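# Squeeze a grip trainer shut, hold, release

## Task

Using a single hand, press the grip trainer's two handles toward each other until they stop, keep them fully closed for several seconds without any easing, and then allow them to spring open again. At the finish the trainer must stand upright on the table on its own, not held in place by the robot.

## Robot and tools

ROBOT AND FRAMES. One arm carries a five-finger right hand. Poses refer to the hand point, which sits 0.05 m in front of the palm where the index pad would meet the thumb tip in a pinch. Its own axes: +z runs along the straightened fingers, +y points out of the palm, and +x runs across the palm from the thumb toward the little finger. Straight fingers extend 0.06 to 0.07 m past the point along +z. Sideways, the hand spans 0.08 m on the little-finger side. On the thumb side it spans 0.02 m with the thumb opposed and up to 0.09 m otherwise. A wrist bracket on the little-finger side sits 0.03 m beyond the point along +y, extends 0.11 m across the palm, and can collide with things. The scene frame has its origin on the table top beneath the arm base, +z up, and +y to the left when facing along +x.

execute_actions. Argument actions is a list holding nothing (just report the state), one action, or one wait. The optional pictures flag (true/false) controls camera images. An action is {"rows": [...], "steps": n}. It holds 1 to 15 rows, steps is at most 15 (default 15), and each step lasts 1/30 s. Row k is applied at step k, and the final row repeats if rows run out. A wait is {"steps": n} with n up to 300. It is counted from the previous result, so deliberation time is included. A refused call moves nothing.

ROW LAYOUT. Each row holds 14 numbers, all in [-1, 1], in this order: dx, dy, dz, rx, ry, rz, little, ring, middle, index, thumb_bend, thumb_turn, force_limit, speed. The first six are an offset, not a pose. They are expressed in the hand point's own axes and taken from the hand point pose in the latest result that shows it. Before any result has shown it, or in a second or later call within one reply, they are taken from wherever the robot is when the action begins. Every row refers to that same reference, not to the row before. 1.0 equals 0.6 m for dx/dy/dz or 180 degrees, and rx, ry, rz form one rotation vector. An all-zero offset pulls the hand back to the reference; it is not a pause. Finger numbers are absolute targets: +1 straight and open, -1 fully curled. thumb_turn +1 puts the thumb beside the palm, and -1 puts it opposite the fingers. A pinch is roughly index -0.22, thumb_bend -0.75, thumb_turn -0.57. force_limit maps -1..+1 linearly to about 0..10 N at the fingertip (0..15 N for both thumb motors) and only stops closing. speed maps -1..+1 to nearly zero..full, and full speed covers a finger's travel in 0.6 s. Each step's commanded pose is clipped to 100 mm and 16 degrees from the measured pose. Arm motion trails commands by about 0.17 s.

move. target is one 14-number row with the same offset reference rules. The hand point travels in a straight line toward it over 0.5 to 10 s and stops short if longer. speed is in m/s, from 0.002 to 0.5, default 0.25, and rotation is capped at twice that in rad/s. The tool part of the row is sent at the start. stop_force (N, 9 to 40, not allowed in the first 0.2 s of the scene) ends the path once the wrist sensor feels that much extra push along the line to the target for 2 steps. The hand then backs up 2 steps and holds. Pressure can briefly exceed it, and faster moves hit harder. Do not rely on it in moves that rotate, and leave it out when pulling away from a contact. The path ignores obstacles, and the arm may lag or overshoot speed near full extension. The arm is stiff: aiming even slightly past a firm contact can trigger a fault. The result adds a move: line with the ending (done, off_target, moving, held, fault, or contact, which takes precedence), any limits (paced = pose clipped, held = some steps blocked), and the distance to target.

wait: seconds from 0 to 10; nothing new is sent. zoom_image: camera (cam_low or cam_wrist) and region [x0, y0, x1, y1] in image pixels, at most 504 by 504. show_instructions: shows the reference pages. finished_scene: pass the current scene number. Replying without any tool call ends the run.

RESULTS. The state gives end_effector_position (m), end_effector_quat_wxyz and velocities in the scene frame. Wrist force and Wrist torque are in the hand's axes. They carry offsets up to about 4 N and noise up to 2.4 N, and saturate near 50 N. A pressed surface reads as force pointing back into the arm. hand_measured, hand_stopped_by and hand_load_n each list six values in motor order. Stop reasons are moving, target, force, stalled and fault (a dead motor). Load is positive when something pushes a finger open. A pose unreachable line or HELD marks steps the clearance check altered or blocked. A Hand target line shows where the controller is heading.

HAND BEHAVIOUR. A motor starts only when its target changes by 0.01 or more. It then runs until it reaches the target or hits force_limit, locks, and holds at least 15 N. A locked finger will not follow an object that yields, which matters here: as the bars close, send tighter targets beyond hand_measured and raise force_limit to keep squeezing. Resending identical numbers keeps a grip. Opening is done by sending targets more open than measured. With the thumb opposed, a full-hand wrap suits objects 0.035 to 0.08 m wide lying across the palm on the wrist side of the point. Turn the thumb before reaching in. For gentle closing use speed -0.9 or lower. While the arm is in a fault stop the hand ignores new commands. The simulation keeps running while you deliberate, and unfinished finger moves carry on.

CAMERAS. cam_low (896x504, pinhole, fixed at about [0.425, -0.588, 0.410]) and cam_wrist (616x616 fisheye on the hand). Calibration matrices are listed with the task and may be slightly off.

AVOID. Do not push or knock anything off the table, drop things, or strike hard. Contact torque at a joint's limit (141 N m for the large joints, 26.3 N m for the wrist joints) or 150 N of outside force causes a 10 s stop. Motors warn from 70 °C and brake at 85 °C, so do not hold heavy squeezes longer than necessary. Elbow range is 0 to 3.142 rad, and the other joints span roughly ±3.14 or ±6.28 rad.

Each tool is called after "Emit:" by a JSON object that holds its "name" and its "arguments".

Reference images:

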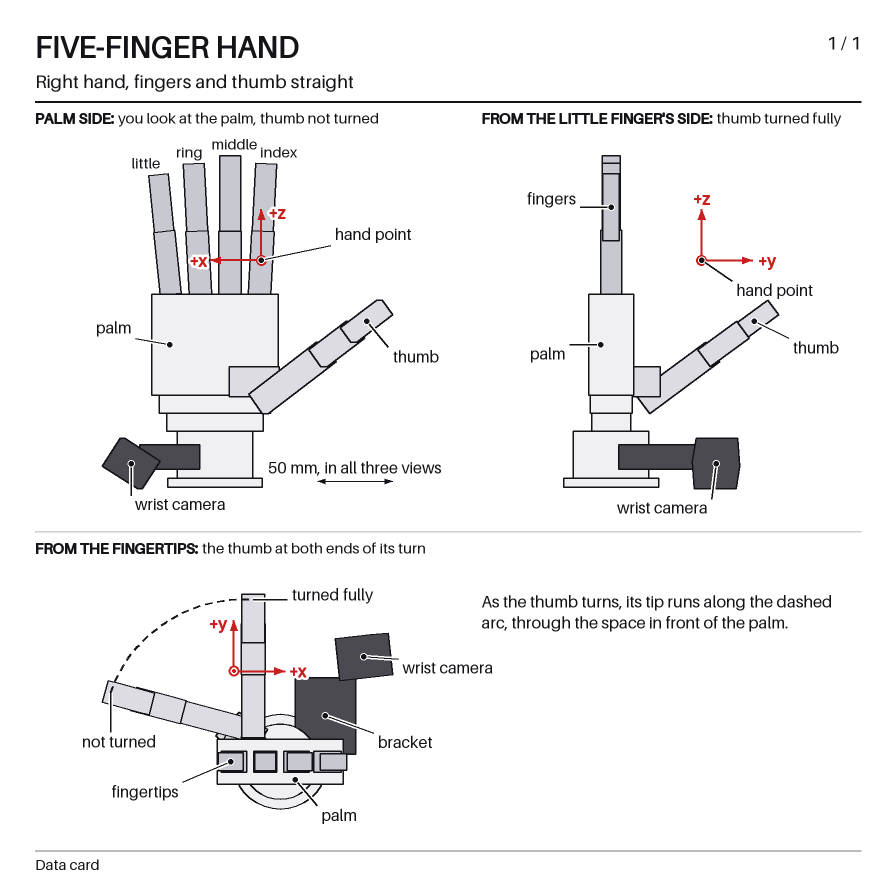

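## Session

Emit:
{"name": "execute_actions", "arguments": {"actions": []}}

Scene clock: 0.00 s of 4800.00 s.
end_effector_position=(+0.6597, +0.4501, +0.2308) hand_measured=(+1.000, +1.000, +1.000, +1.000, +1.000, +1.000) hand_load_n=(+0.0, +0.0, +0.0, +0.0, +0.0, +0.0) hand_stopped_by=(target, target, target, target, target, target) hand_force_limit=0.00 hand_speed=-0.80 end_effector_quat_wxyz=(+0.611, +0.421, +0.667, +0.065) end_effector_velocity=(-0.000, +0.000, +0.001) end_effector_angular_velocity=(-0.001, +0.000, +0.001)
Joint positions: [ 0.837 -0.613  0.903  0.337  2.639 -0.316]
Joint velocities: [ 0.    -0.001 -0.     0.001 -0.    -0.001]
Motor temperatures (°C, as the motors report them): [27 29 30 31 32 34]
Wrist force (N, on the end effector, along its own x y z axes, offset not removed): no reading
Wrist torque (N m, same axes, about the end effector's origin, offset not removed): no reading
Hand target: +0.660, +0.450, +0.231; +0.611, +0.421, +0.667, +0.065

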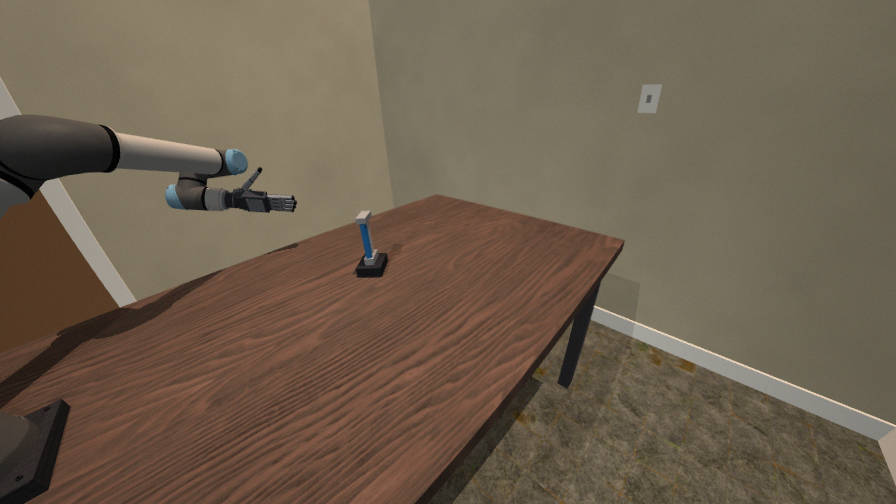

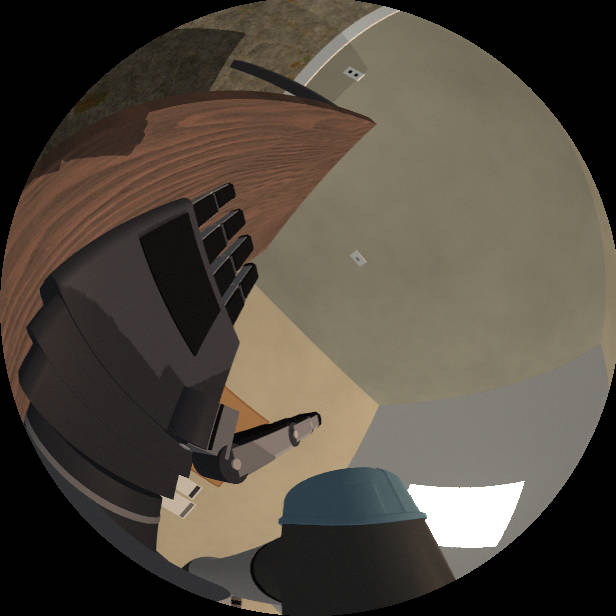

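Emit:
{"name": "zoom_image", "arguments": {"camera": "cam_low", "region": [320, 190, 420, 290]}}

Region (320, 190, 420, 290) of cam_low's 896x504 image, scaled by 5.040, with more detail than that image has.

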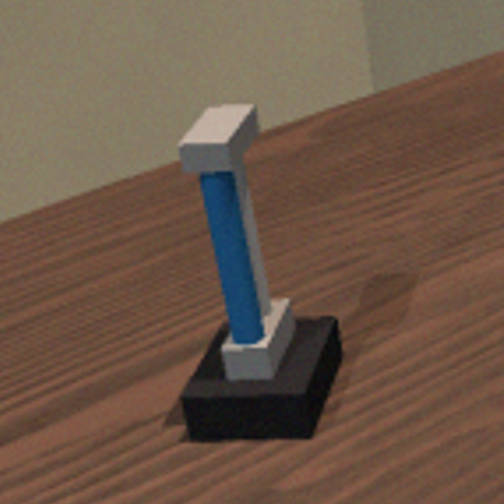

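Emit:
{"name": "move", "arguments": {"target": [-0.207,-0.38,0.258,0.0955,-0.1164,-0.1935,1,1,1,1,1,-1,1,0.5], "speed": 0.2}}

Emit:
{"name": "zoom_image", "arguments": {"camera": "cam_low", "region": [260, 160, 420, 300]}}

Scene clock: 50.70 s of 4800.00 s.
end_effector_position=(+0.6722, +0.1591, +0.1505) hand_measured=(+1.000, +1.000, +1.000, +1.000, +1.000, -1.000) hand_load_n=(+0.0, +0.0, +0.0, +0.0, +0.0, +0.0) hand_stopped_by=(target, target, target, target, target, target) hand_force_limit=1.00 hand_speed=0.50 end_effector_quat_wxyz=(+0.642, +0.294, +0.644, -0.293) end_effector_velocity=(+0.000, -0.001, -0.001) end_effector_angular_velocity=(-0.015, -0.006, +0.006)
Joint positions: [ 0.474 -0.837  1.654 -0.691  2.763 -1.451]
Joint velocities: [-0.005 -0.003  0.022 -0.062 -0.008 -0.045]
Motor temperatures (°C, as the motors report them): [27 29 30 31 32 34]
Wrist force (N, on the end effector, along its own x y z axes, offset not removed): [-5.1 -0.2 1.0]
Wrist torque (N m, same axes, about the end effector's origin, offset not removed): [0.07 0.56 -0.24]
Hand target: +0.672, +0.159, +0.150; +0.643, +0.293, +0.644, -0.293
Off the commanded pose: 0.000 m, 0 deg.
After step 90, 45.10 s passed at rest.
move: done
camera_calibration (this result's frames):
cam_wrist: T_world_to_cam=[[0.7717, 0.62652, 0.109323, -0.63104], [-0.424899, 0.379992, 0.821625, 0.0978342], [0.473223, -0.680499, 0.559447, -0.16786], [0, 0, 0, 1]] pos_world=[0.607978, 0.243955, 0.0825128]

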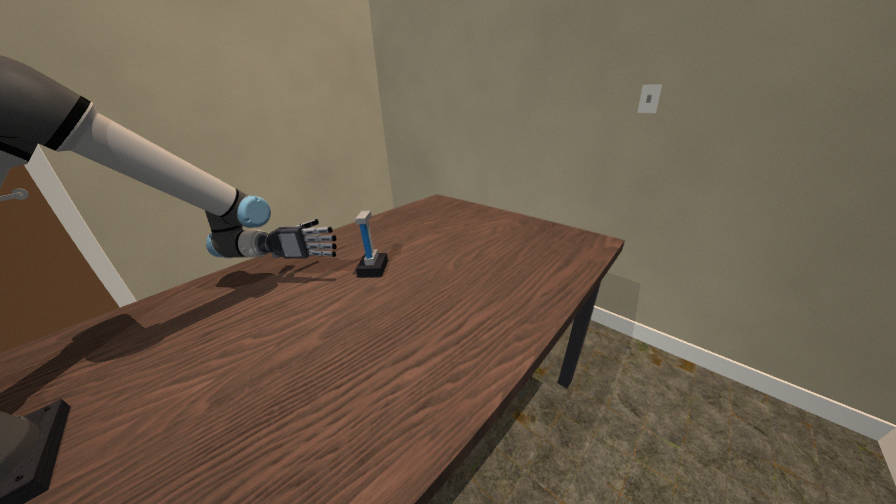

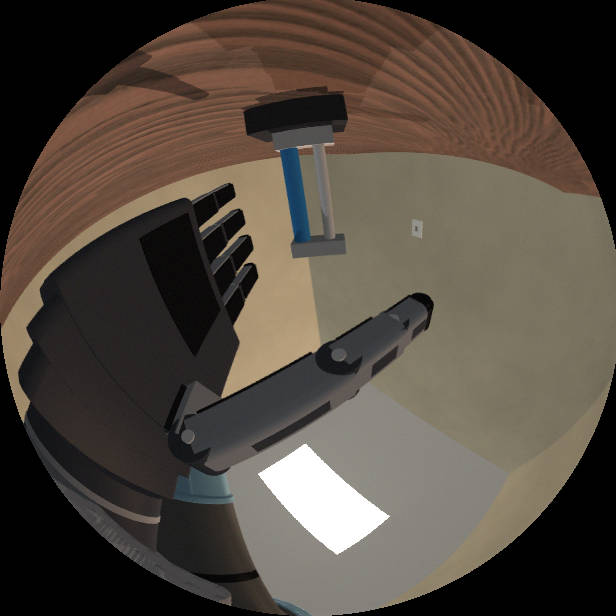

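Region (260, 160, 420, 300) of cam_low's 896x504 image, scaled by 3.150, with more detail than that image has; it fills the top 441 rows of this view, and the rest is white.

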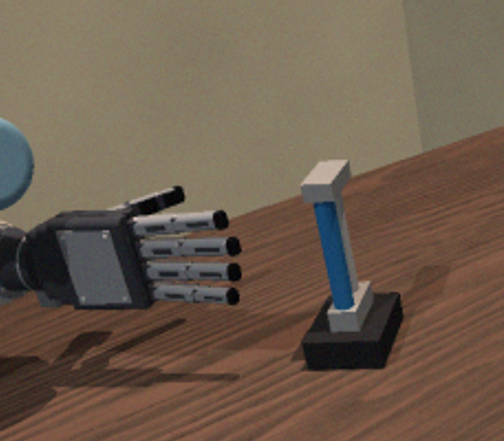

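Emit:
{"name": "move", "arguments": {"target": [0.03,0.022,0.25,0,0,0,1,1,1,1,1,-1,1,0.5], "speed": 0.08}}

Emit:
{"name": "zoom_image", "arguments": {"camera": "cam_low", "region": [290, 170, 430, 300]}}

Scene clock: 68.90 s of 4800.00 s.
end_effector_position=(+0.7802, +0.0546, +0.1321) hand_measured=(+1.000, +1.000, +1.000, +1.000, +1.000, -1.000) hand_load_n=(+0.0, +0.0, +0.0, +0.0, +0.0, +0.0) hand_stopped_by=(target, target, target, target, target, target) hand_force_limit=1.00 hand_speed=0.50 end_effector_quat_wxyz=(+0.643, +0.294, +0.644, -0.293) end_effector_velocity=(+0.002, -0.001, -0.000) end_effector_angular_velocity=(+0.000, -0.001, +0.000)
Joint positions: [ 0.252 -0.717  1.492 -0.692  2.542 -1.5  ]
Joint velocities: [-0.003  0.003 -0.006  0.001 -0.003 -0.   ]
Motor temperatures (°C, as the motors report them): [27 29 30 31 32 34]
Wrist force (N, on the end effector, along its own x y z axes, offset not removed): [-0.9 0.2 0.6]
Wrist torque (N m, same axes, about the end effector's origin, offset not removed): [0.06 0.04 -0.13]
Hand target: +0.780, +0.054, +0.132; +0.643, +0.294, +0.644, -0.293
Off the commanded pose: 0.000 m, 0 deg.
After step 90, 12.83 s passed at rest.
move: done
camera_calibration (this result's frames):
cam_wrist: T_world_to_cam=[[0.771691, 0.626539, 0.109277, -0.646887], [-0.424928, 0.38008, 0.821569, 0.19858], [0.473211, -0.680432, 0.559539, -0.279808], [0, 0, 0, 1]] pos_world=[0.715987, 0.139433, 0.0641059]

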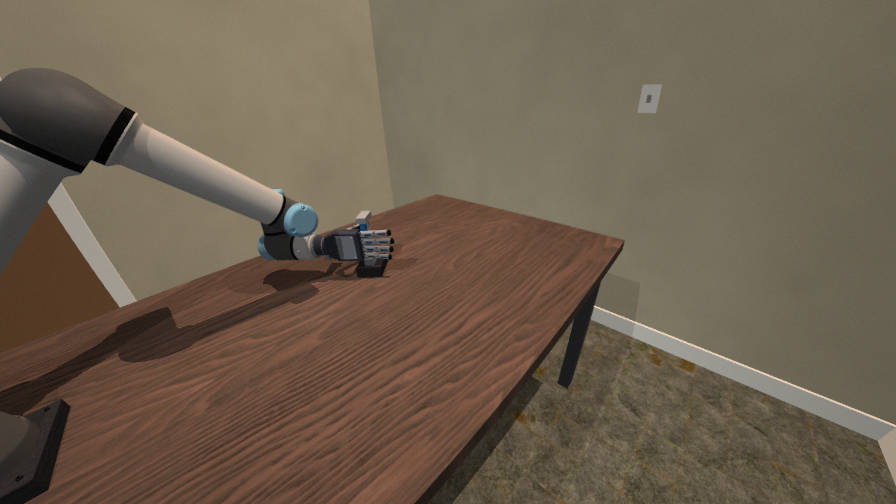

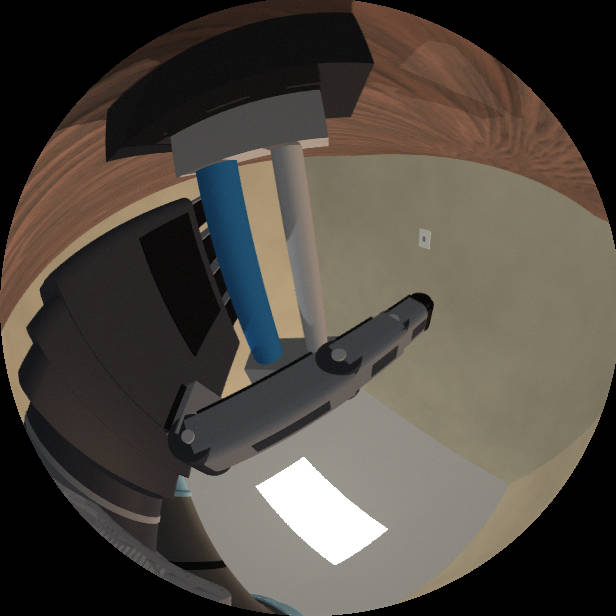

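Region (290, 170, 430, 300) of cam_low's 896x504 image, scaled by 3.600, with more detail than that image has; it fills the top 468 rows of this view, and the rest is white.

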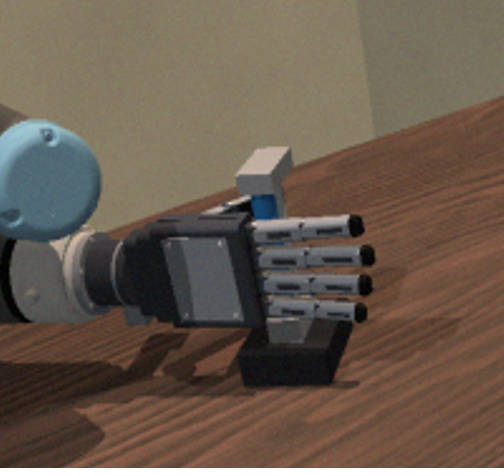

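Emit:
{"name": "move", "arguments": {"target": [0,0.017,0.012,0,0,0,1,1,1,1,1,-1,1,0.5], "speed": 0.02}}

Emit:
{"name": "move", "arguments": {"target": [0,0,0,0,0,0,-1,-1,-1,-1,1,-1,1,-0.6]}}

Scene clock: 77.23 s of 4800.00 s.
end_effector_position=(+0.7923, +0.0558, +0.1320) hand_measured=(+1.000, +1.000, +1.000, +1.000, +1.000, -1.000) hand_load_n=(+0.0, +0.0, +0.0, +0.0, +0.0, +0.0) hand_stopped_by=(target, target, target, target, target, target) hand_force_limit=1.00 hand_speed=0.50 end_effector_quat_wxyz=(+0.643, +0.294, +0.644, -0.293) end_effector_velocity=(+0.003, +0.000, +0.000) end_effector_angular_velocity=(-0.000, +0.000, -0.000)
Joint positions: [ 0.252 -0.696  1.448 -0.669  2.542 -1.5  ]
Joint velocities: [-0.     0.005 -0.011  0.006  0.    -0.   ]
Motor temperatures (°C, as the motors report them): [27 29 30 31 32 34]
Wrist force (N, on the end effector, along its own x y z axes, offset not removed): [1.3 -1.4 -1.7]
Wrist torque (N m, same axes, about the end effector's origin, offset not removed): [0.35 -0.27 0.04]
Hand target: +0.793, +0.056, +0.132; +0.643, +0.294, +0.644, -0.293
Off the commanded pose: 0.000 m, 0 deg.
After step 90, 4.43 s passed at rest.
move: done
camera_calibration (this result's frames):
cam_wrist: T_world_to_cam=[[0.771657, 0.6266, 0.10917, -0.656949], [-0.424906, 0.380134, 0.821555, 0.203277], [0.473288, -0.680346, 0.559579, -0.284768], [0, 0, 0, 1]] pos_world=[0.728089, 0.140631, 0.0640658]

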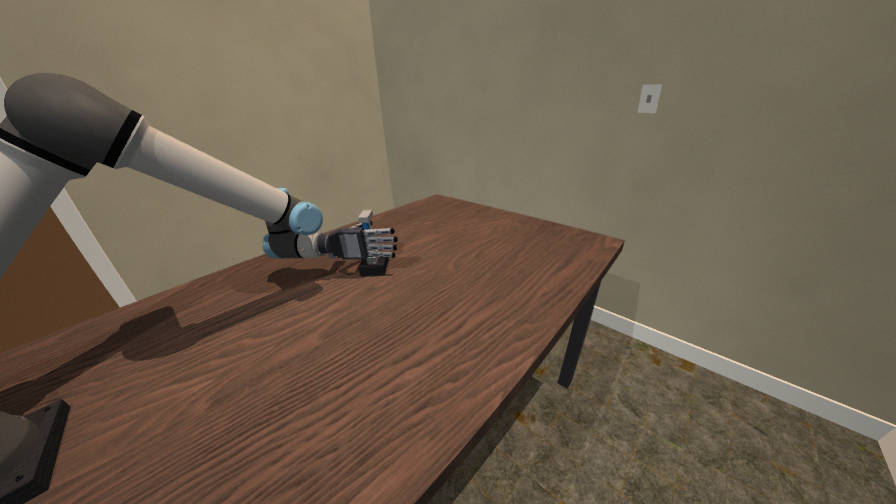

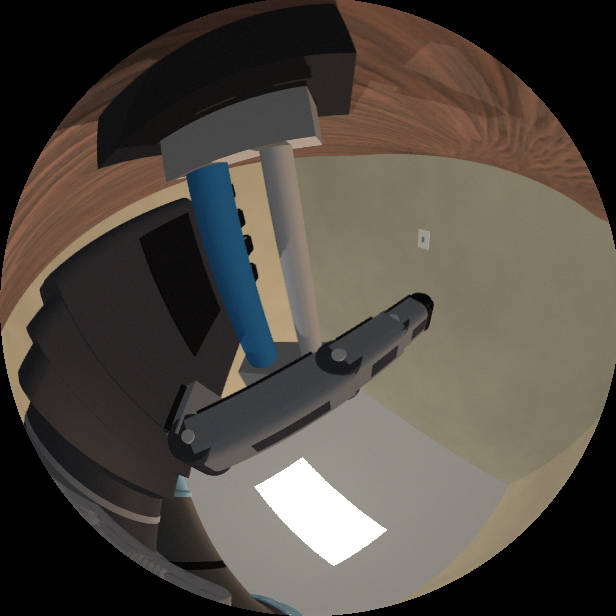

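Scene clock: 80.50 s of 4800.00 s.
end_effector_position=(+0.7923, +0.0558, +0.1321) hand_measured=(-1.000, -1.000, -1.000, -1.000, +1.000, -1.000) hand_load_n=(+0.0, +0.0, +0.5, +0.0, +0.0, +0.0) hand_stopped_by=(target, target, target, target, target, target) hand_force_limit=1.00 hand_speed=-0.60 end_effector_quat_wxyz=(+0.643, +0.294, +0.644, -0.293) end_effector_velocity=(+0.000, -0.000, +0.001) end_effector_angular_velocity=(+0.001, -0.003, -0.001)
Joint positions: [ 0.252 -0.696  1.448 -0.669  2.542 -1.5  ]
Joint velocities: [-0.    -0.001 -0.001 -0.     0.     0.001]
Motor temperatures (°C, as the motors report them): [27 29 30 31 32 34]
Wrist force (N, on the end effector, along its own x y z axes, offset not removed): [-2.1 -1.9 -1.2]
Wrist torque (N m, same axes, about the end effector's origin, offset not removed): [-0.10 0.17 -0.22]
Hand target: +0.792, +0.056, +0.132; +0.643, +0.294, +0.644, -0.293
Off the commanded pose: 0.000 m, 0 deg.
move: done
camera_calibration (this result's frames):
cam_wrist: T_world_to_cam=[[0.771655, 0.626596, 0.109207, -0.656952], [-0.42494, 0.380132, 0.821539, 0.2033], [0.47326, -0.680351, 0.559596, -0.284758], [0, 0, 0, 1]] pos_world=[0.728095, 0.140627, 0.0640747]

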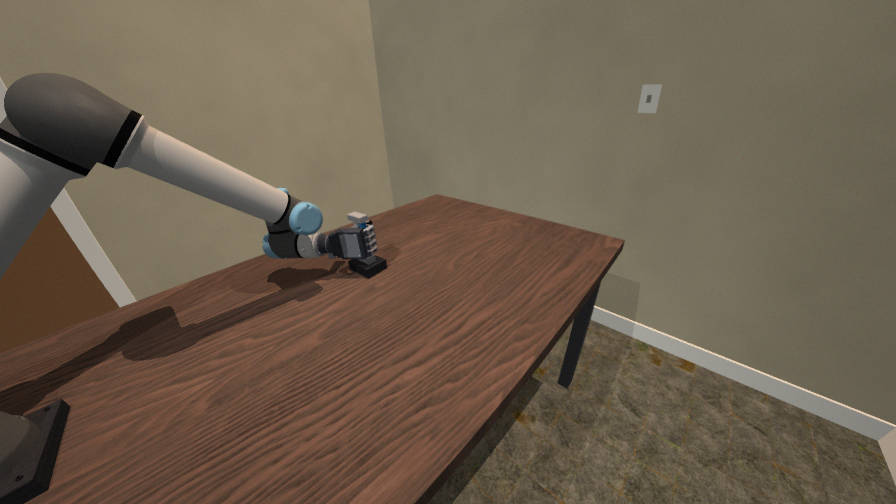

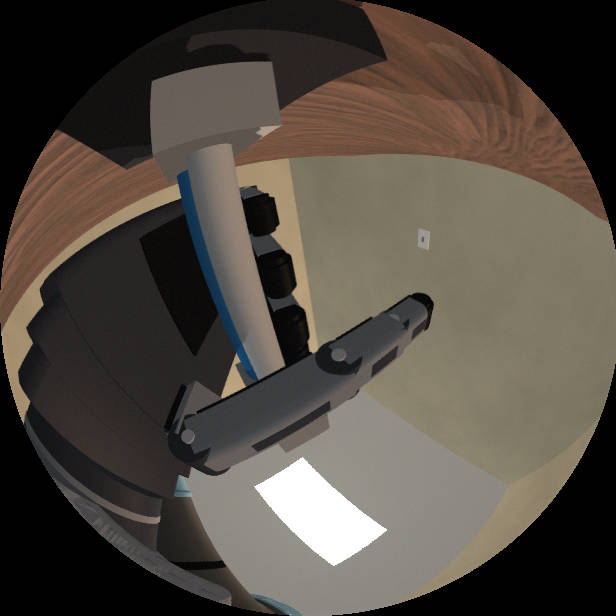

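Emit:
{"name": "move", "arguments": {"target": [0,0,0,0,0,0,-1,-1,-1,-1,-1,-1,1,-0.6]}}

Emit:
{"name": "zoom_image", "arguments": {"camera": "cam_low", "region": [310, 190, 410, 290]}}

Scene clock: 90.60 s of 4800.00 s.
end_effector_position=(+0.7923, +0.0558, +0.1321) hand_measured=(-1.000, -1.000, -1.000, -1.000, -0.098, -1.000) hand_load_n=(+0.0, +0.0, -1.0, +0.0, +15.0, +4.0) hand_stopped_by=(target, target, target, target, force, target) hand_force_limit=1.00 hand_speed=-0.60 end_effector_quat_wxyz=(+0.643, +0.294, +0.644, -0.293) end_effector_velocity=(+0.000, +0.000, +0.000) end_effector_angular_velocity=(-0.000, +0.000, +0.000)
Joint positions: [ 0.252 -0.696  1.448 -0.669  2.542 -1.5  ]
Joint velocities: [ 0.  0. -0.  0.  0. -0.]
Motor temperatures (°C, as the motors report them): [27 29 30 31 32 34]
Wrist force (N, on the end effector, along its own x y z axes, offset not removed): [-1.1 3.3 -3.3]
Wrist torque (N m, same axes, about the end effector's origin, offset not removed): [0.72 0.34 0.12]
Hand target: +0.792, +0.056, +0.132; +0.643, +0.294, +0.644, -0.293
Off the commanded pose: 0.000 m, 0 deg.
After step 90, 4.13 s passed at rest.
move: done
camera_calibration (this result's frames):
cam_wrist: T_world_to_cam=[[0.771655, 0.626596, 0.109207, -0.656952], [-0.42494, 0.380132, 0.821539, 0.2033], [0.47326, -0.680351, 0.559596, -0.284758], [0, 0, 0, 1]] pos_world=[0.728095, 0.140628, 0.0640747]

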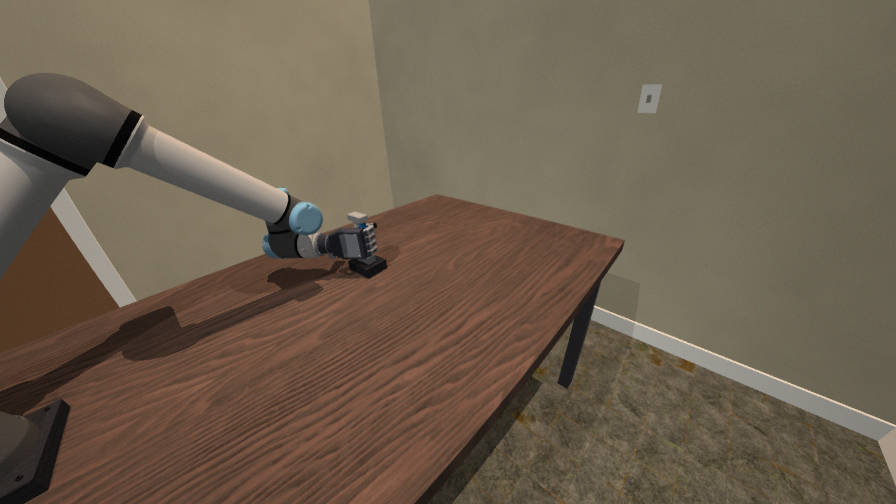

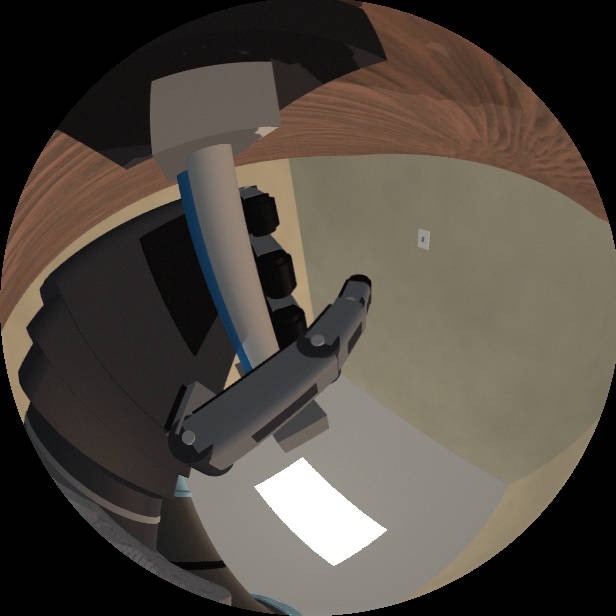

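Region (310, 190, 410, 290) of cam_low's 896x504 image, scaled by 5.040, with more detail than that image has.

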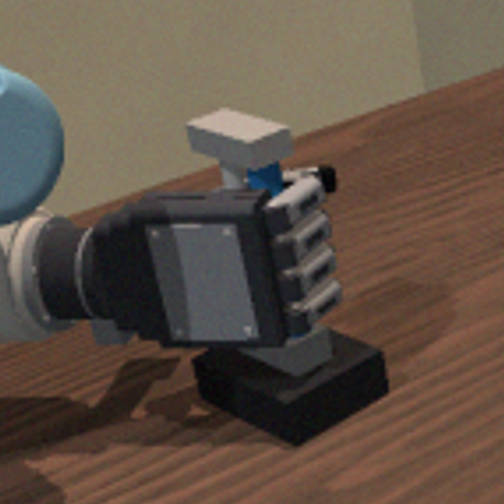

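Emit:
{"name": "move", "arguments": {"target": [0,0,0,0,0,0,0.2,0.2,0.2,0.2,-0.05,-1,1,0]}}

Emit:
{"name": "move", "arguments": {"target": [0,0,0,0,0,0,0.2,0.2,0.2,0.2,-1,-1,1,-0.6]}}

Emit:
{"name": "zoom_image", "arguments": {"camera": "cam_low", "region": [310, 190, 410, 290]}}

Scene clock: 97.17 s of 4800.00 s.
end_effector_position=(+0.7923, +0.0558, +0.1321) hand_measured=(+0.200, +0.200, -0.982, +0.200, -0.038, -1.000) hand_load_n=(+0.0, +0.0, -10.5, +0.0, +11.5, +3.5) hand_stopped_by=(target, target, stalled, target, stalled, target) hand_force_limit=1.00 hand_speed=0.00 end_effector_quat_wxyz=(+0.643, +0.294, +0.644, -0.293) end_effector_velocity=(+0.000, -0.000, +0.001) end_effector_angular_velocity=(-0.000, -0.000, -0.000)
Joint positions: [ 0.252 -0.696  1.448 -0.669  2.542 -1.5  ]
Joint velocities: [-0.    -0.    -0.    -0.    -0.    -0.001]
Motor temperatures (°C, as the motors report them): [27 29 30 31 32 34]
Wrist force (N, on the end effector, along its own x y z axes, offset not removed): [-1.0 0.7 1.6]
Wrist torque (N m, same axes, about the end effector's origin, offset not removed): [0.13 0.18 0.06]
Hand target: +0.792, +0.056, +0.132; +0.643, +0.294, +0.644, -0.293
Off the commanded pose: 0.000 m, 0 deg.
After step 90, 2.57 s passed at rest.
move: done
camera_calibration (this result's frames):
cam_wrist: T_world_to_cam=[[0.771655, 0.626596, 0.109208, -0.656952], [-0.424941, 0.380132, 0.821539, 0.2033], [0.47326, -0.680351, 0.559596, -0.284758], [0, 0, 0, 1]] pos_world=[0.728095, 0.140627, 0.0640749]

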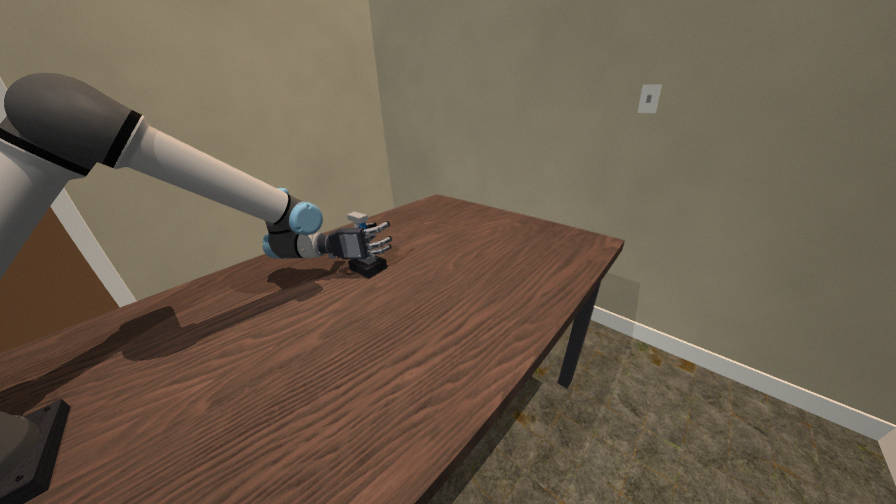

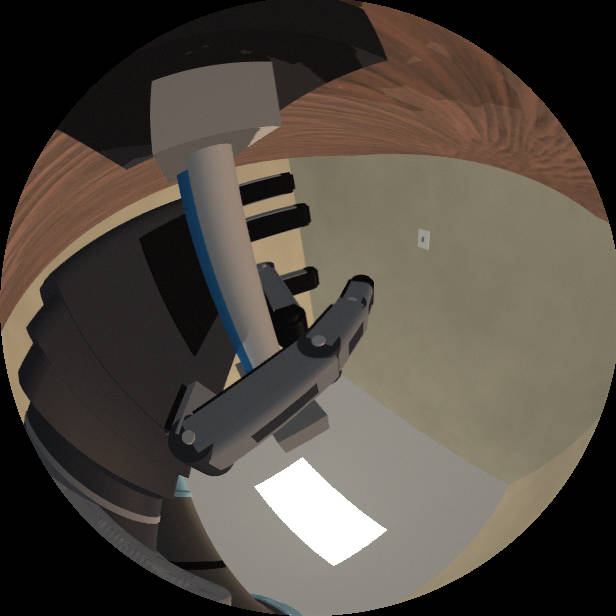

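Scene clock: 97.67 s of 4800.00 s.
end_effector_position=(+0.7923, +0.0558, +0.1321) hand_measured=(+0.200, +0.200, -0.982, +0.200, -0.090, -1.000) hand_load_n=(+0.0, +0.0, -11.0, +0.0, +15.0, +4.5) hand_stopped_by=(target, target, stalled, target, force, target) hand_force_limit=1.00 hand_speed=-0.60 end_effector_quat_wxyz=(+0.643, +0.294, +0.644, -0.293) end_effector_velocity=(-0.000, -0.000, -0.000) end_effector_angular_velocity=(+0.000, -0.000, -0.000)
Joint positions: [ 0.252 -0.696  1.448 -0.669  2.542 -1.5  ]
Joint velocities: [-0.     0.     0.    -0.     0.     0.001]
Motor temperatures (°C, as the motors report them): [27 29 30 31 32 34]
Wrist force (N, on the end effector, along its own x y z axes, offset not removed): [-1.1 0.0 -0.4]
Wrist torque (N m, same axes, about the end effector's origin, offset not removed): [-0.12 0.06 -0.13]
Hand target: +0.792, +0.056, +0.132; +0.643, +0.294, +0.644, -0.293
Off the commanded pose: 0.000 m, 0 deg.
move: done
camera_calibration (this result's frames):
cam_wrist: T_world_to_cam=[[0.771655, 0.626596, 0.109208, -0.656952], [-0.42494, 0.380132, 0.821539, 0.2033], [0.47326, -0.680351, 0.559596, -0.284758], [0, 0, 0, 1]] pos_world=[0.728095, 0.140627, 0.0640747]

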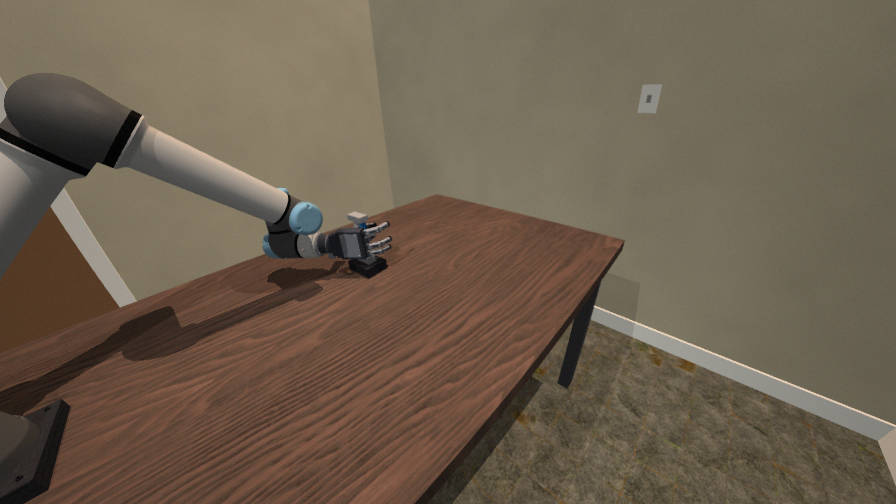

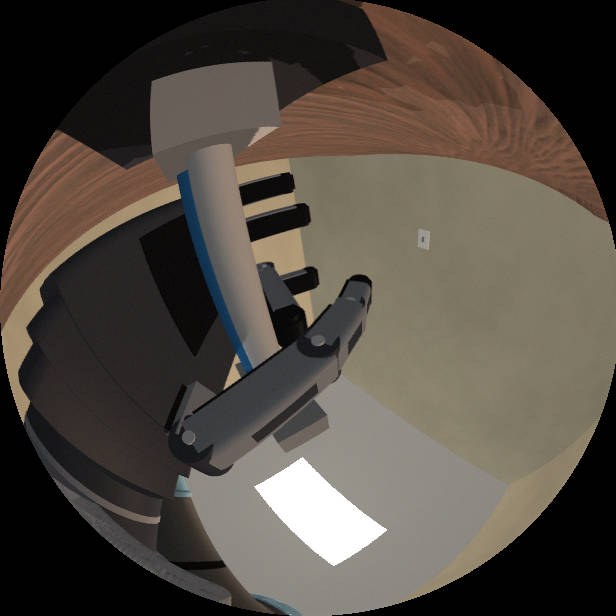

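Region (310, 190, 410, 290) of cam_low's 896x504 image, scaled by 5.040, with more detail than that image has.

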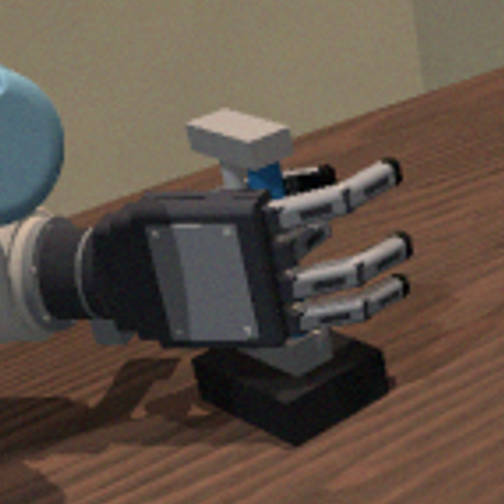

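Emit:
{"name": "move", "arguments": {"target": [0,0,0,0,0,0,0.2,0.2,0.21,0.2,0.3,-1,1,0]}}

Emit:
{"name": "move", "arguments": {"target": [0,0,0,0,0,0,0.2,0.2,0.22,0.2,0.3,-1,1,0]}}

Emit:
{"name": "move", "arguments": {"target": [0,0,0,0,0,0,0.2,0.2,0.22,0.2,-1,-1,1,-0.6]}}

Emit:
{"name": "zoom_image", "arguments": {"camera": "cam_low", "region": [310, 190, 410, 290]}}

Scene clock: 106.70 s of 4800.00 s.
end_effector_position=(+0.7923, +0.0558, +0.1321) hand_measured=(+0.200, +0.200, +0.210, +0.200, +0.300, -1.000) hand_load_n=(+0.0, +0.0, +0.0, +0.0, +0.0, +0.0) hand_stopped_by=(target, target, target, target, target, target) hand_force_limit=1.00 hand_speed=0.00 end_effector_quat_wxyz=(+0.643, +0.294, +0.644, -0.293) end_effector_velocity=(+0.000, -0.000, +0.001) end_effector_angular_velocity=(+0.001, -0.002, -0.001)
Joint positions: [ 0.252 -0.696  1.448 -0.669  2.542 -1.5  ]
Joint velocities: [-0.    -0.001 -0.    -0.     0.     0.001]
Motor temperatures (°C, as the motors report them): [27 29 30 31 32 34]
Wrist force (N, on the end effector, along its own x y z axes, offset not removed): [-0.5 -0.4 2.9]
Wrist torque (N m, same axes, about the end effector's origin, offset not removed): [-0.11 -0.12 0.00]
Hand target: +0.792, +0.056, +0.132; +0.643, +0.294, +0.644, -0.293
Off the commanded pose: 0.000 m, 0 deg.
After step 90, 5.03 s passed at rest.
move: done
camera_calibration (this result's frames):
cam_wrist: T_world_to_cam=[[0.771655, 0.626596, 0.109208, -0.656952], [-0.42494, 0.380132, 0.821539, 0.2033], [0.47326, -0.680351, 0.559596, -0.284758], [0, 0, 0, 1]] pos_world=[0.728095, 0.140627, 0.0640748]

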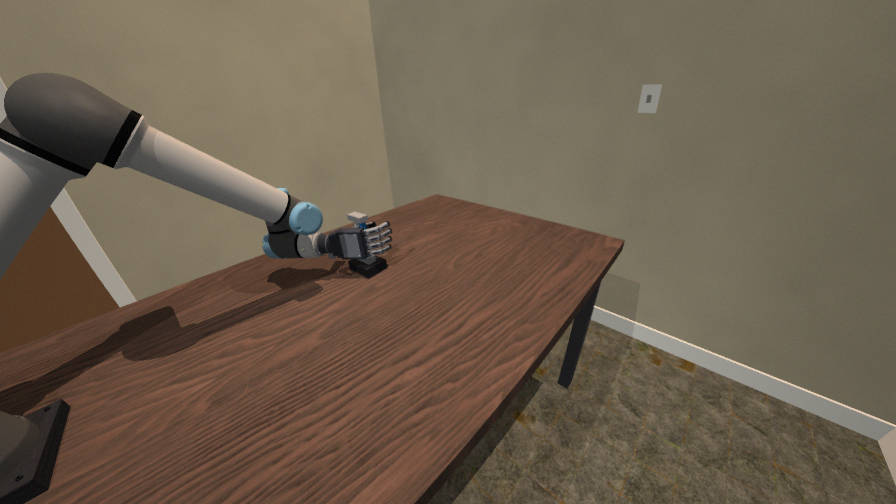

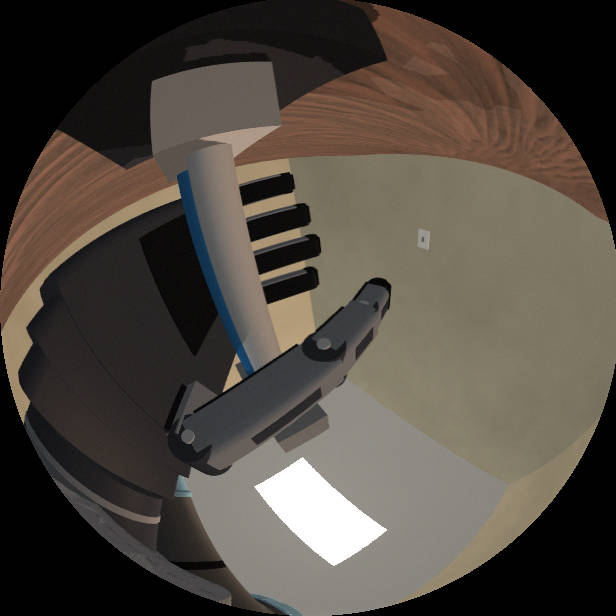

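Scene clock: 107.20 s of 4800.00 s.
end_effector_position=(+0.7923, +0.0558, +0.1321) hand_measured=(+0.200, +0.200, +0.220, +0.200, +0.300, -1.000) hand_load_n=(+0.0, +0.0, +0.0, +0.0, +0.0, +0.0) hand_stopped_by=(target, target, target, target, target, target) hand_force_limit=1.00 hand_speed=0.00 end_effector_quat_wxyz=(+0.643, +0.294, +0.644, -0.293) end_effector_velocity=(-0.000, +0.000, -0.001) end_effector_angular_velocity=(-0.001, +0.002, +0.000)
Joint positions: [ 0.252 -0.696  1.448 -0.669  2.542 -1.5  ]
Joint velocities: [ 0.     0.     0.001  0.001 -0.    -0.   ]
Motor temperatures (°C, as the motors report them): [27 29 30 31 32 34]
Wrist force (N, on the end effector, along its own x y z axes, offset not removed): [-4.6 3.3 -1.3]
Wrist torque (N m, same axes, about the end effector's origin, offset not removed): [0.65 0.78 0.18]
Hand target: +0.792, +0.056, +0.132; +0.643, +0.294, +0.644, -0.293
Off the commanded pose: 0.000 m, 0 deg.
move: done
camera_calibration (this result's frames):
cam_wrist: T_world_to_cam=[[0.771655, 0.626596, 0.109208, -0.656952], [-0.42494, 0.380132, 0.821539, 0.2033], [0.473259, -0.680351, 0.559596, -0.284758], [0, 0, 0, 1]] pos_world=[0.728095, 0.140627, 0.0640749]

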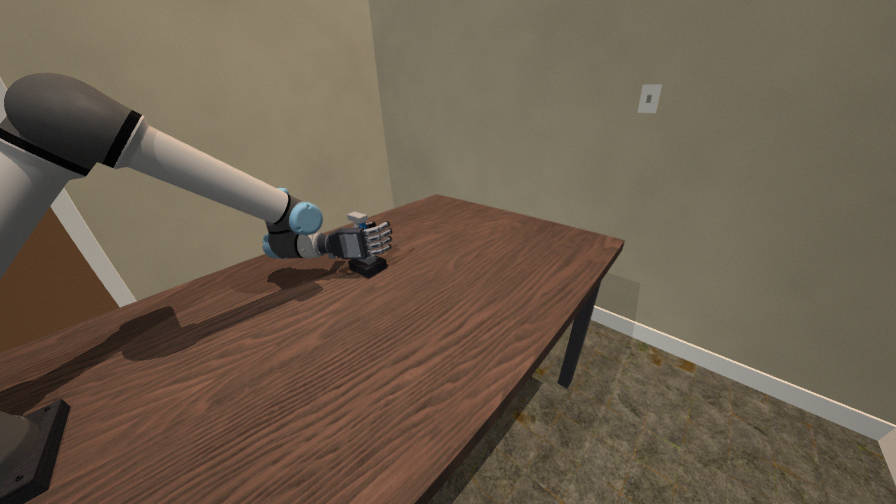

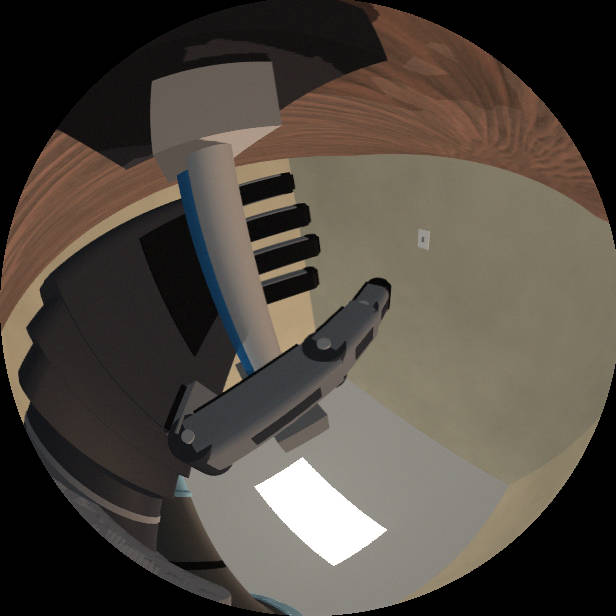

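Scene clock: 110.57 s of 4800.00 s.
end_effector_position=(+0.7923, +0.0558, +0.1321) hand_measured=(+0.200, +0.200, +0.220, +0.200, -0.998, -1.000) hand_load_n=(+0.0, +0.0, +0.0, +0.0, +1.0, +0.5) hand_stopped_by=(target, target, target, target, target, target) hand_force_limit=1.00 hand_speed=-0.60 end_effector_quat_wxyz=(+0.643, +0.294, +0.644, -0.293) end_effector_velocity=(+0.000, +0.000, -0.000) end_effector_angular_velocity=(+0.000, -0.000, +0.000)
Joint positions: [ 0.252 -0.696  1.448 -0.669  2.542 -1.5  ]
Joint velocities: [ 0.     0.    -0.001  0.    -0.     0.   ]
Motor temperatures (°C, as the motors report them): [27 29 30 31 32 34]
Wrist force (N, on the end effector, along its own x y z axes, offset not removed): [2.2 0.1 -1.3]
Wrist torque (N m, same axes, about the end effector's origin, offset not removed): [-0.09 -0.43 -0.03]
Hand target: +0.792, +0.056, +0.132; +0.643, +0.294, +0.644, -0.293
Off the commanded pose: 0.000 m, 0 deg.
move: done
camera_calibration (this result's frames):
cam_wrist: T_world_to_cam=[[0.771655, 0.626596, 0.109207, -0.656952], [-0.42494, 0.380132, 0.821539, 0.2033], [0.47326, -0.680351, 0.559596, -0.284758], [0, 0, 0, 1]] pos_world=[0.728095, 0.140627, 0.0640746]

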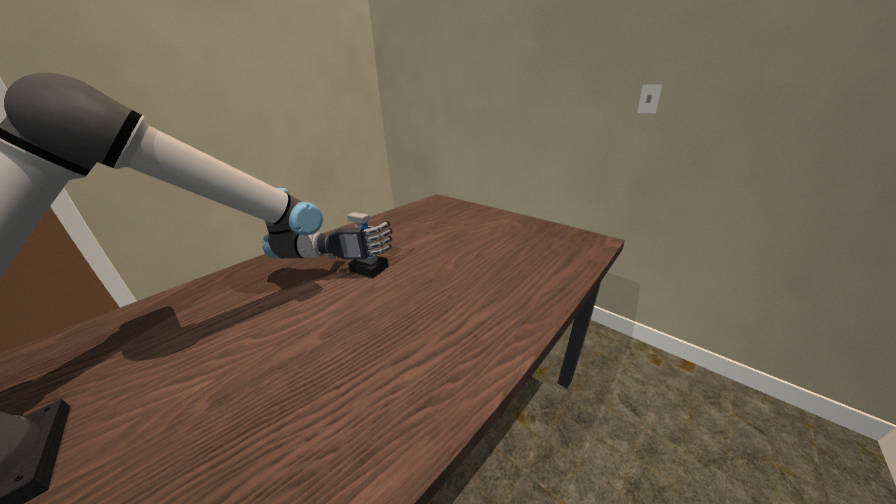

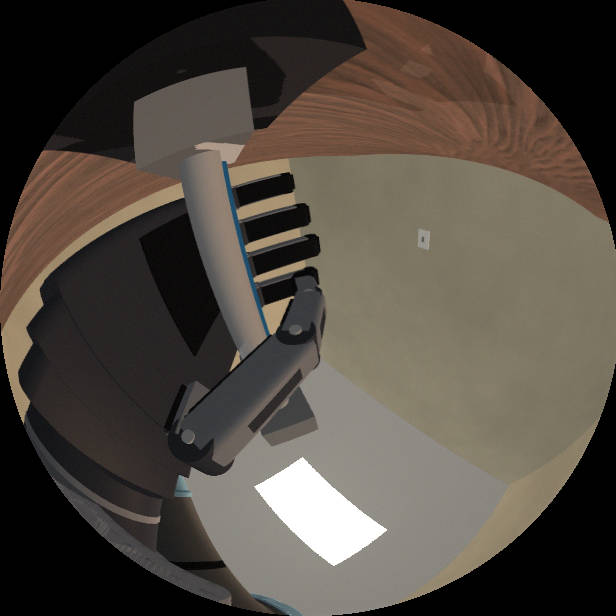

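Region (310, 190, 410, 290) of cam_low's 896x504 image, scaled by 5.040, with more detail than that image has.

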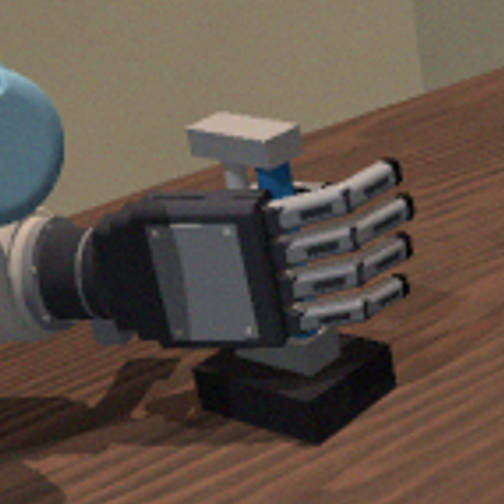

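Grey is now in the thumb crotch. Close the fingers.

Emit:
{"name": "move", "arguments": {"target": [0,0,0,0,0,0,-1,-1,-1,-1,-1,-1,1,-0.6]}}

Emit:
{"name": "zoom_image", "arguments": {"camera": "cam_low", "region": [310, 190, 410, 290]}}

Scene clock: 116.43 s of 4800.00 s.
end_effector_position=(+0.7923, +0.0558, +0.1321) hand_measured=(-1.000, -1.000, -0.240, -0.300, -0.996, -1.000) hand_load_n=(+2.0, +0.5, +9.0, +11.0, +3.5, -3.5) hand_stopped_by=(target, target, force, force, target, target) hand_force_limit=1.00 hand_speed=-0.60 end_effector_quat_wxyz=(+0.643, +0.294, +0.644, -0.293) end_effector_velocity=(-0.000, -0.000, +0.001) end_effector_angular_velocity=(+0.000, -0.002, -0.000)
Joint positions: [ 0.252 -0.696  1.448 -0.669  2.542 -1.5  ]
Joint velocities: [-0.    -0.001  0.001 -0.001  0.     0.   ]
Motor temperatures (°C, as the motors report them): [27 29 30 31 32 34]
Wrist force (N, on the end effector, along its own x y z axes, offset not removed): [4.8 0.3 -3.9]
Wrist torque (N m, same axes, about the end effector's origin, offset not removed): [0.32 -0.61 0.08]
Hand target: +0.792, +0.056, +0.132; +0.643, +0.294, +0.644, -0.293
Off the commanded pose: 0.000 m, 0 deg.
After step 90, 0.80 s passed at rest.
move: done
camera_calibration (this result's frames):
cam_wrist: T_world_to_cam=[[0.771652, 0.626597, 0.109224, -0.656954], [-0.424957, 0.380129, 0.821531, 0.203312], [0.473249, -0.680352, 0.559604, -0.284753], [0, 0, 0, 1]] pos_world=[0.728098, 0.140628, 0.0640773]

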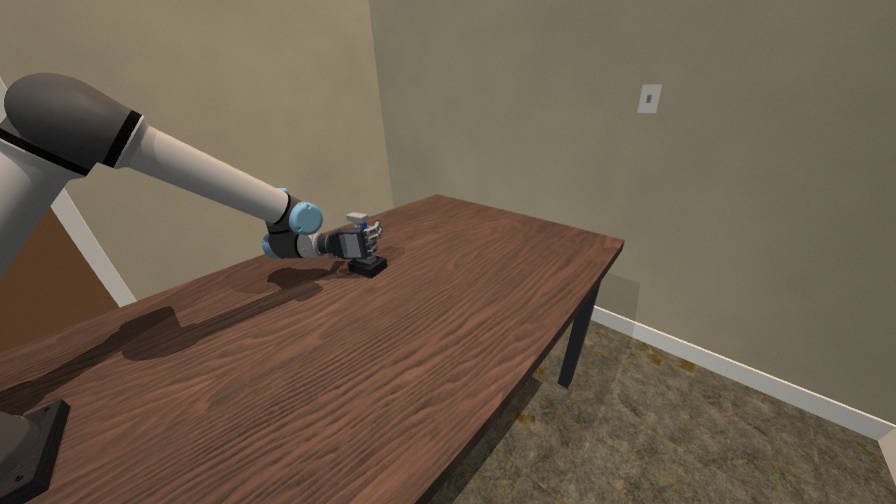

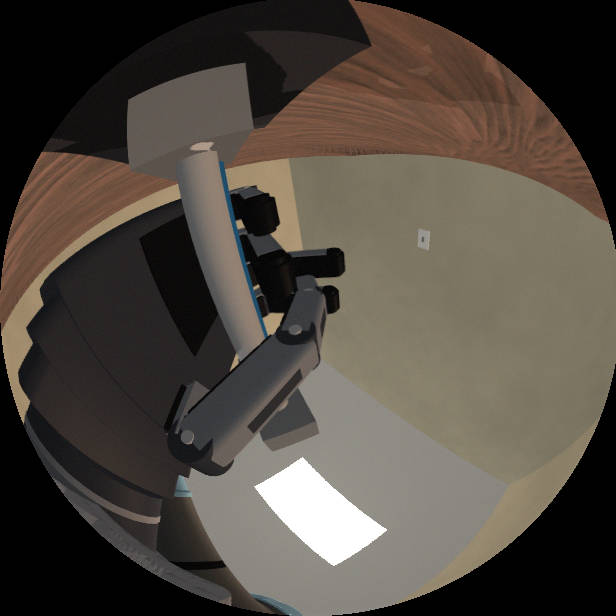

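Region (310, 190, 410, 290) of cam_low's 896x504 image, scaled by 5.040, with more detail than that image has.

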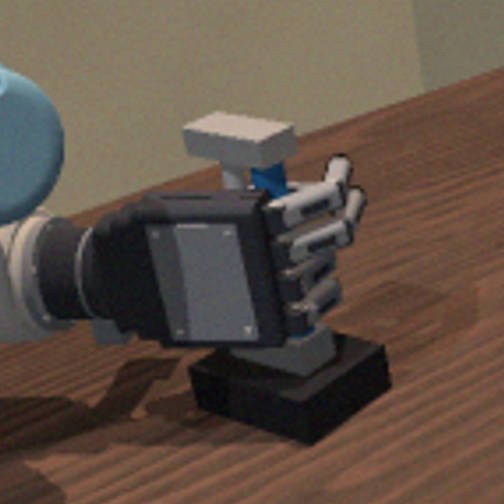

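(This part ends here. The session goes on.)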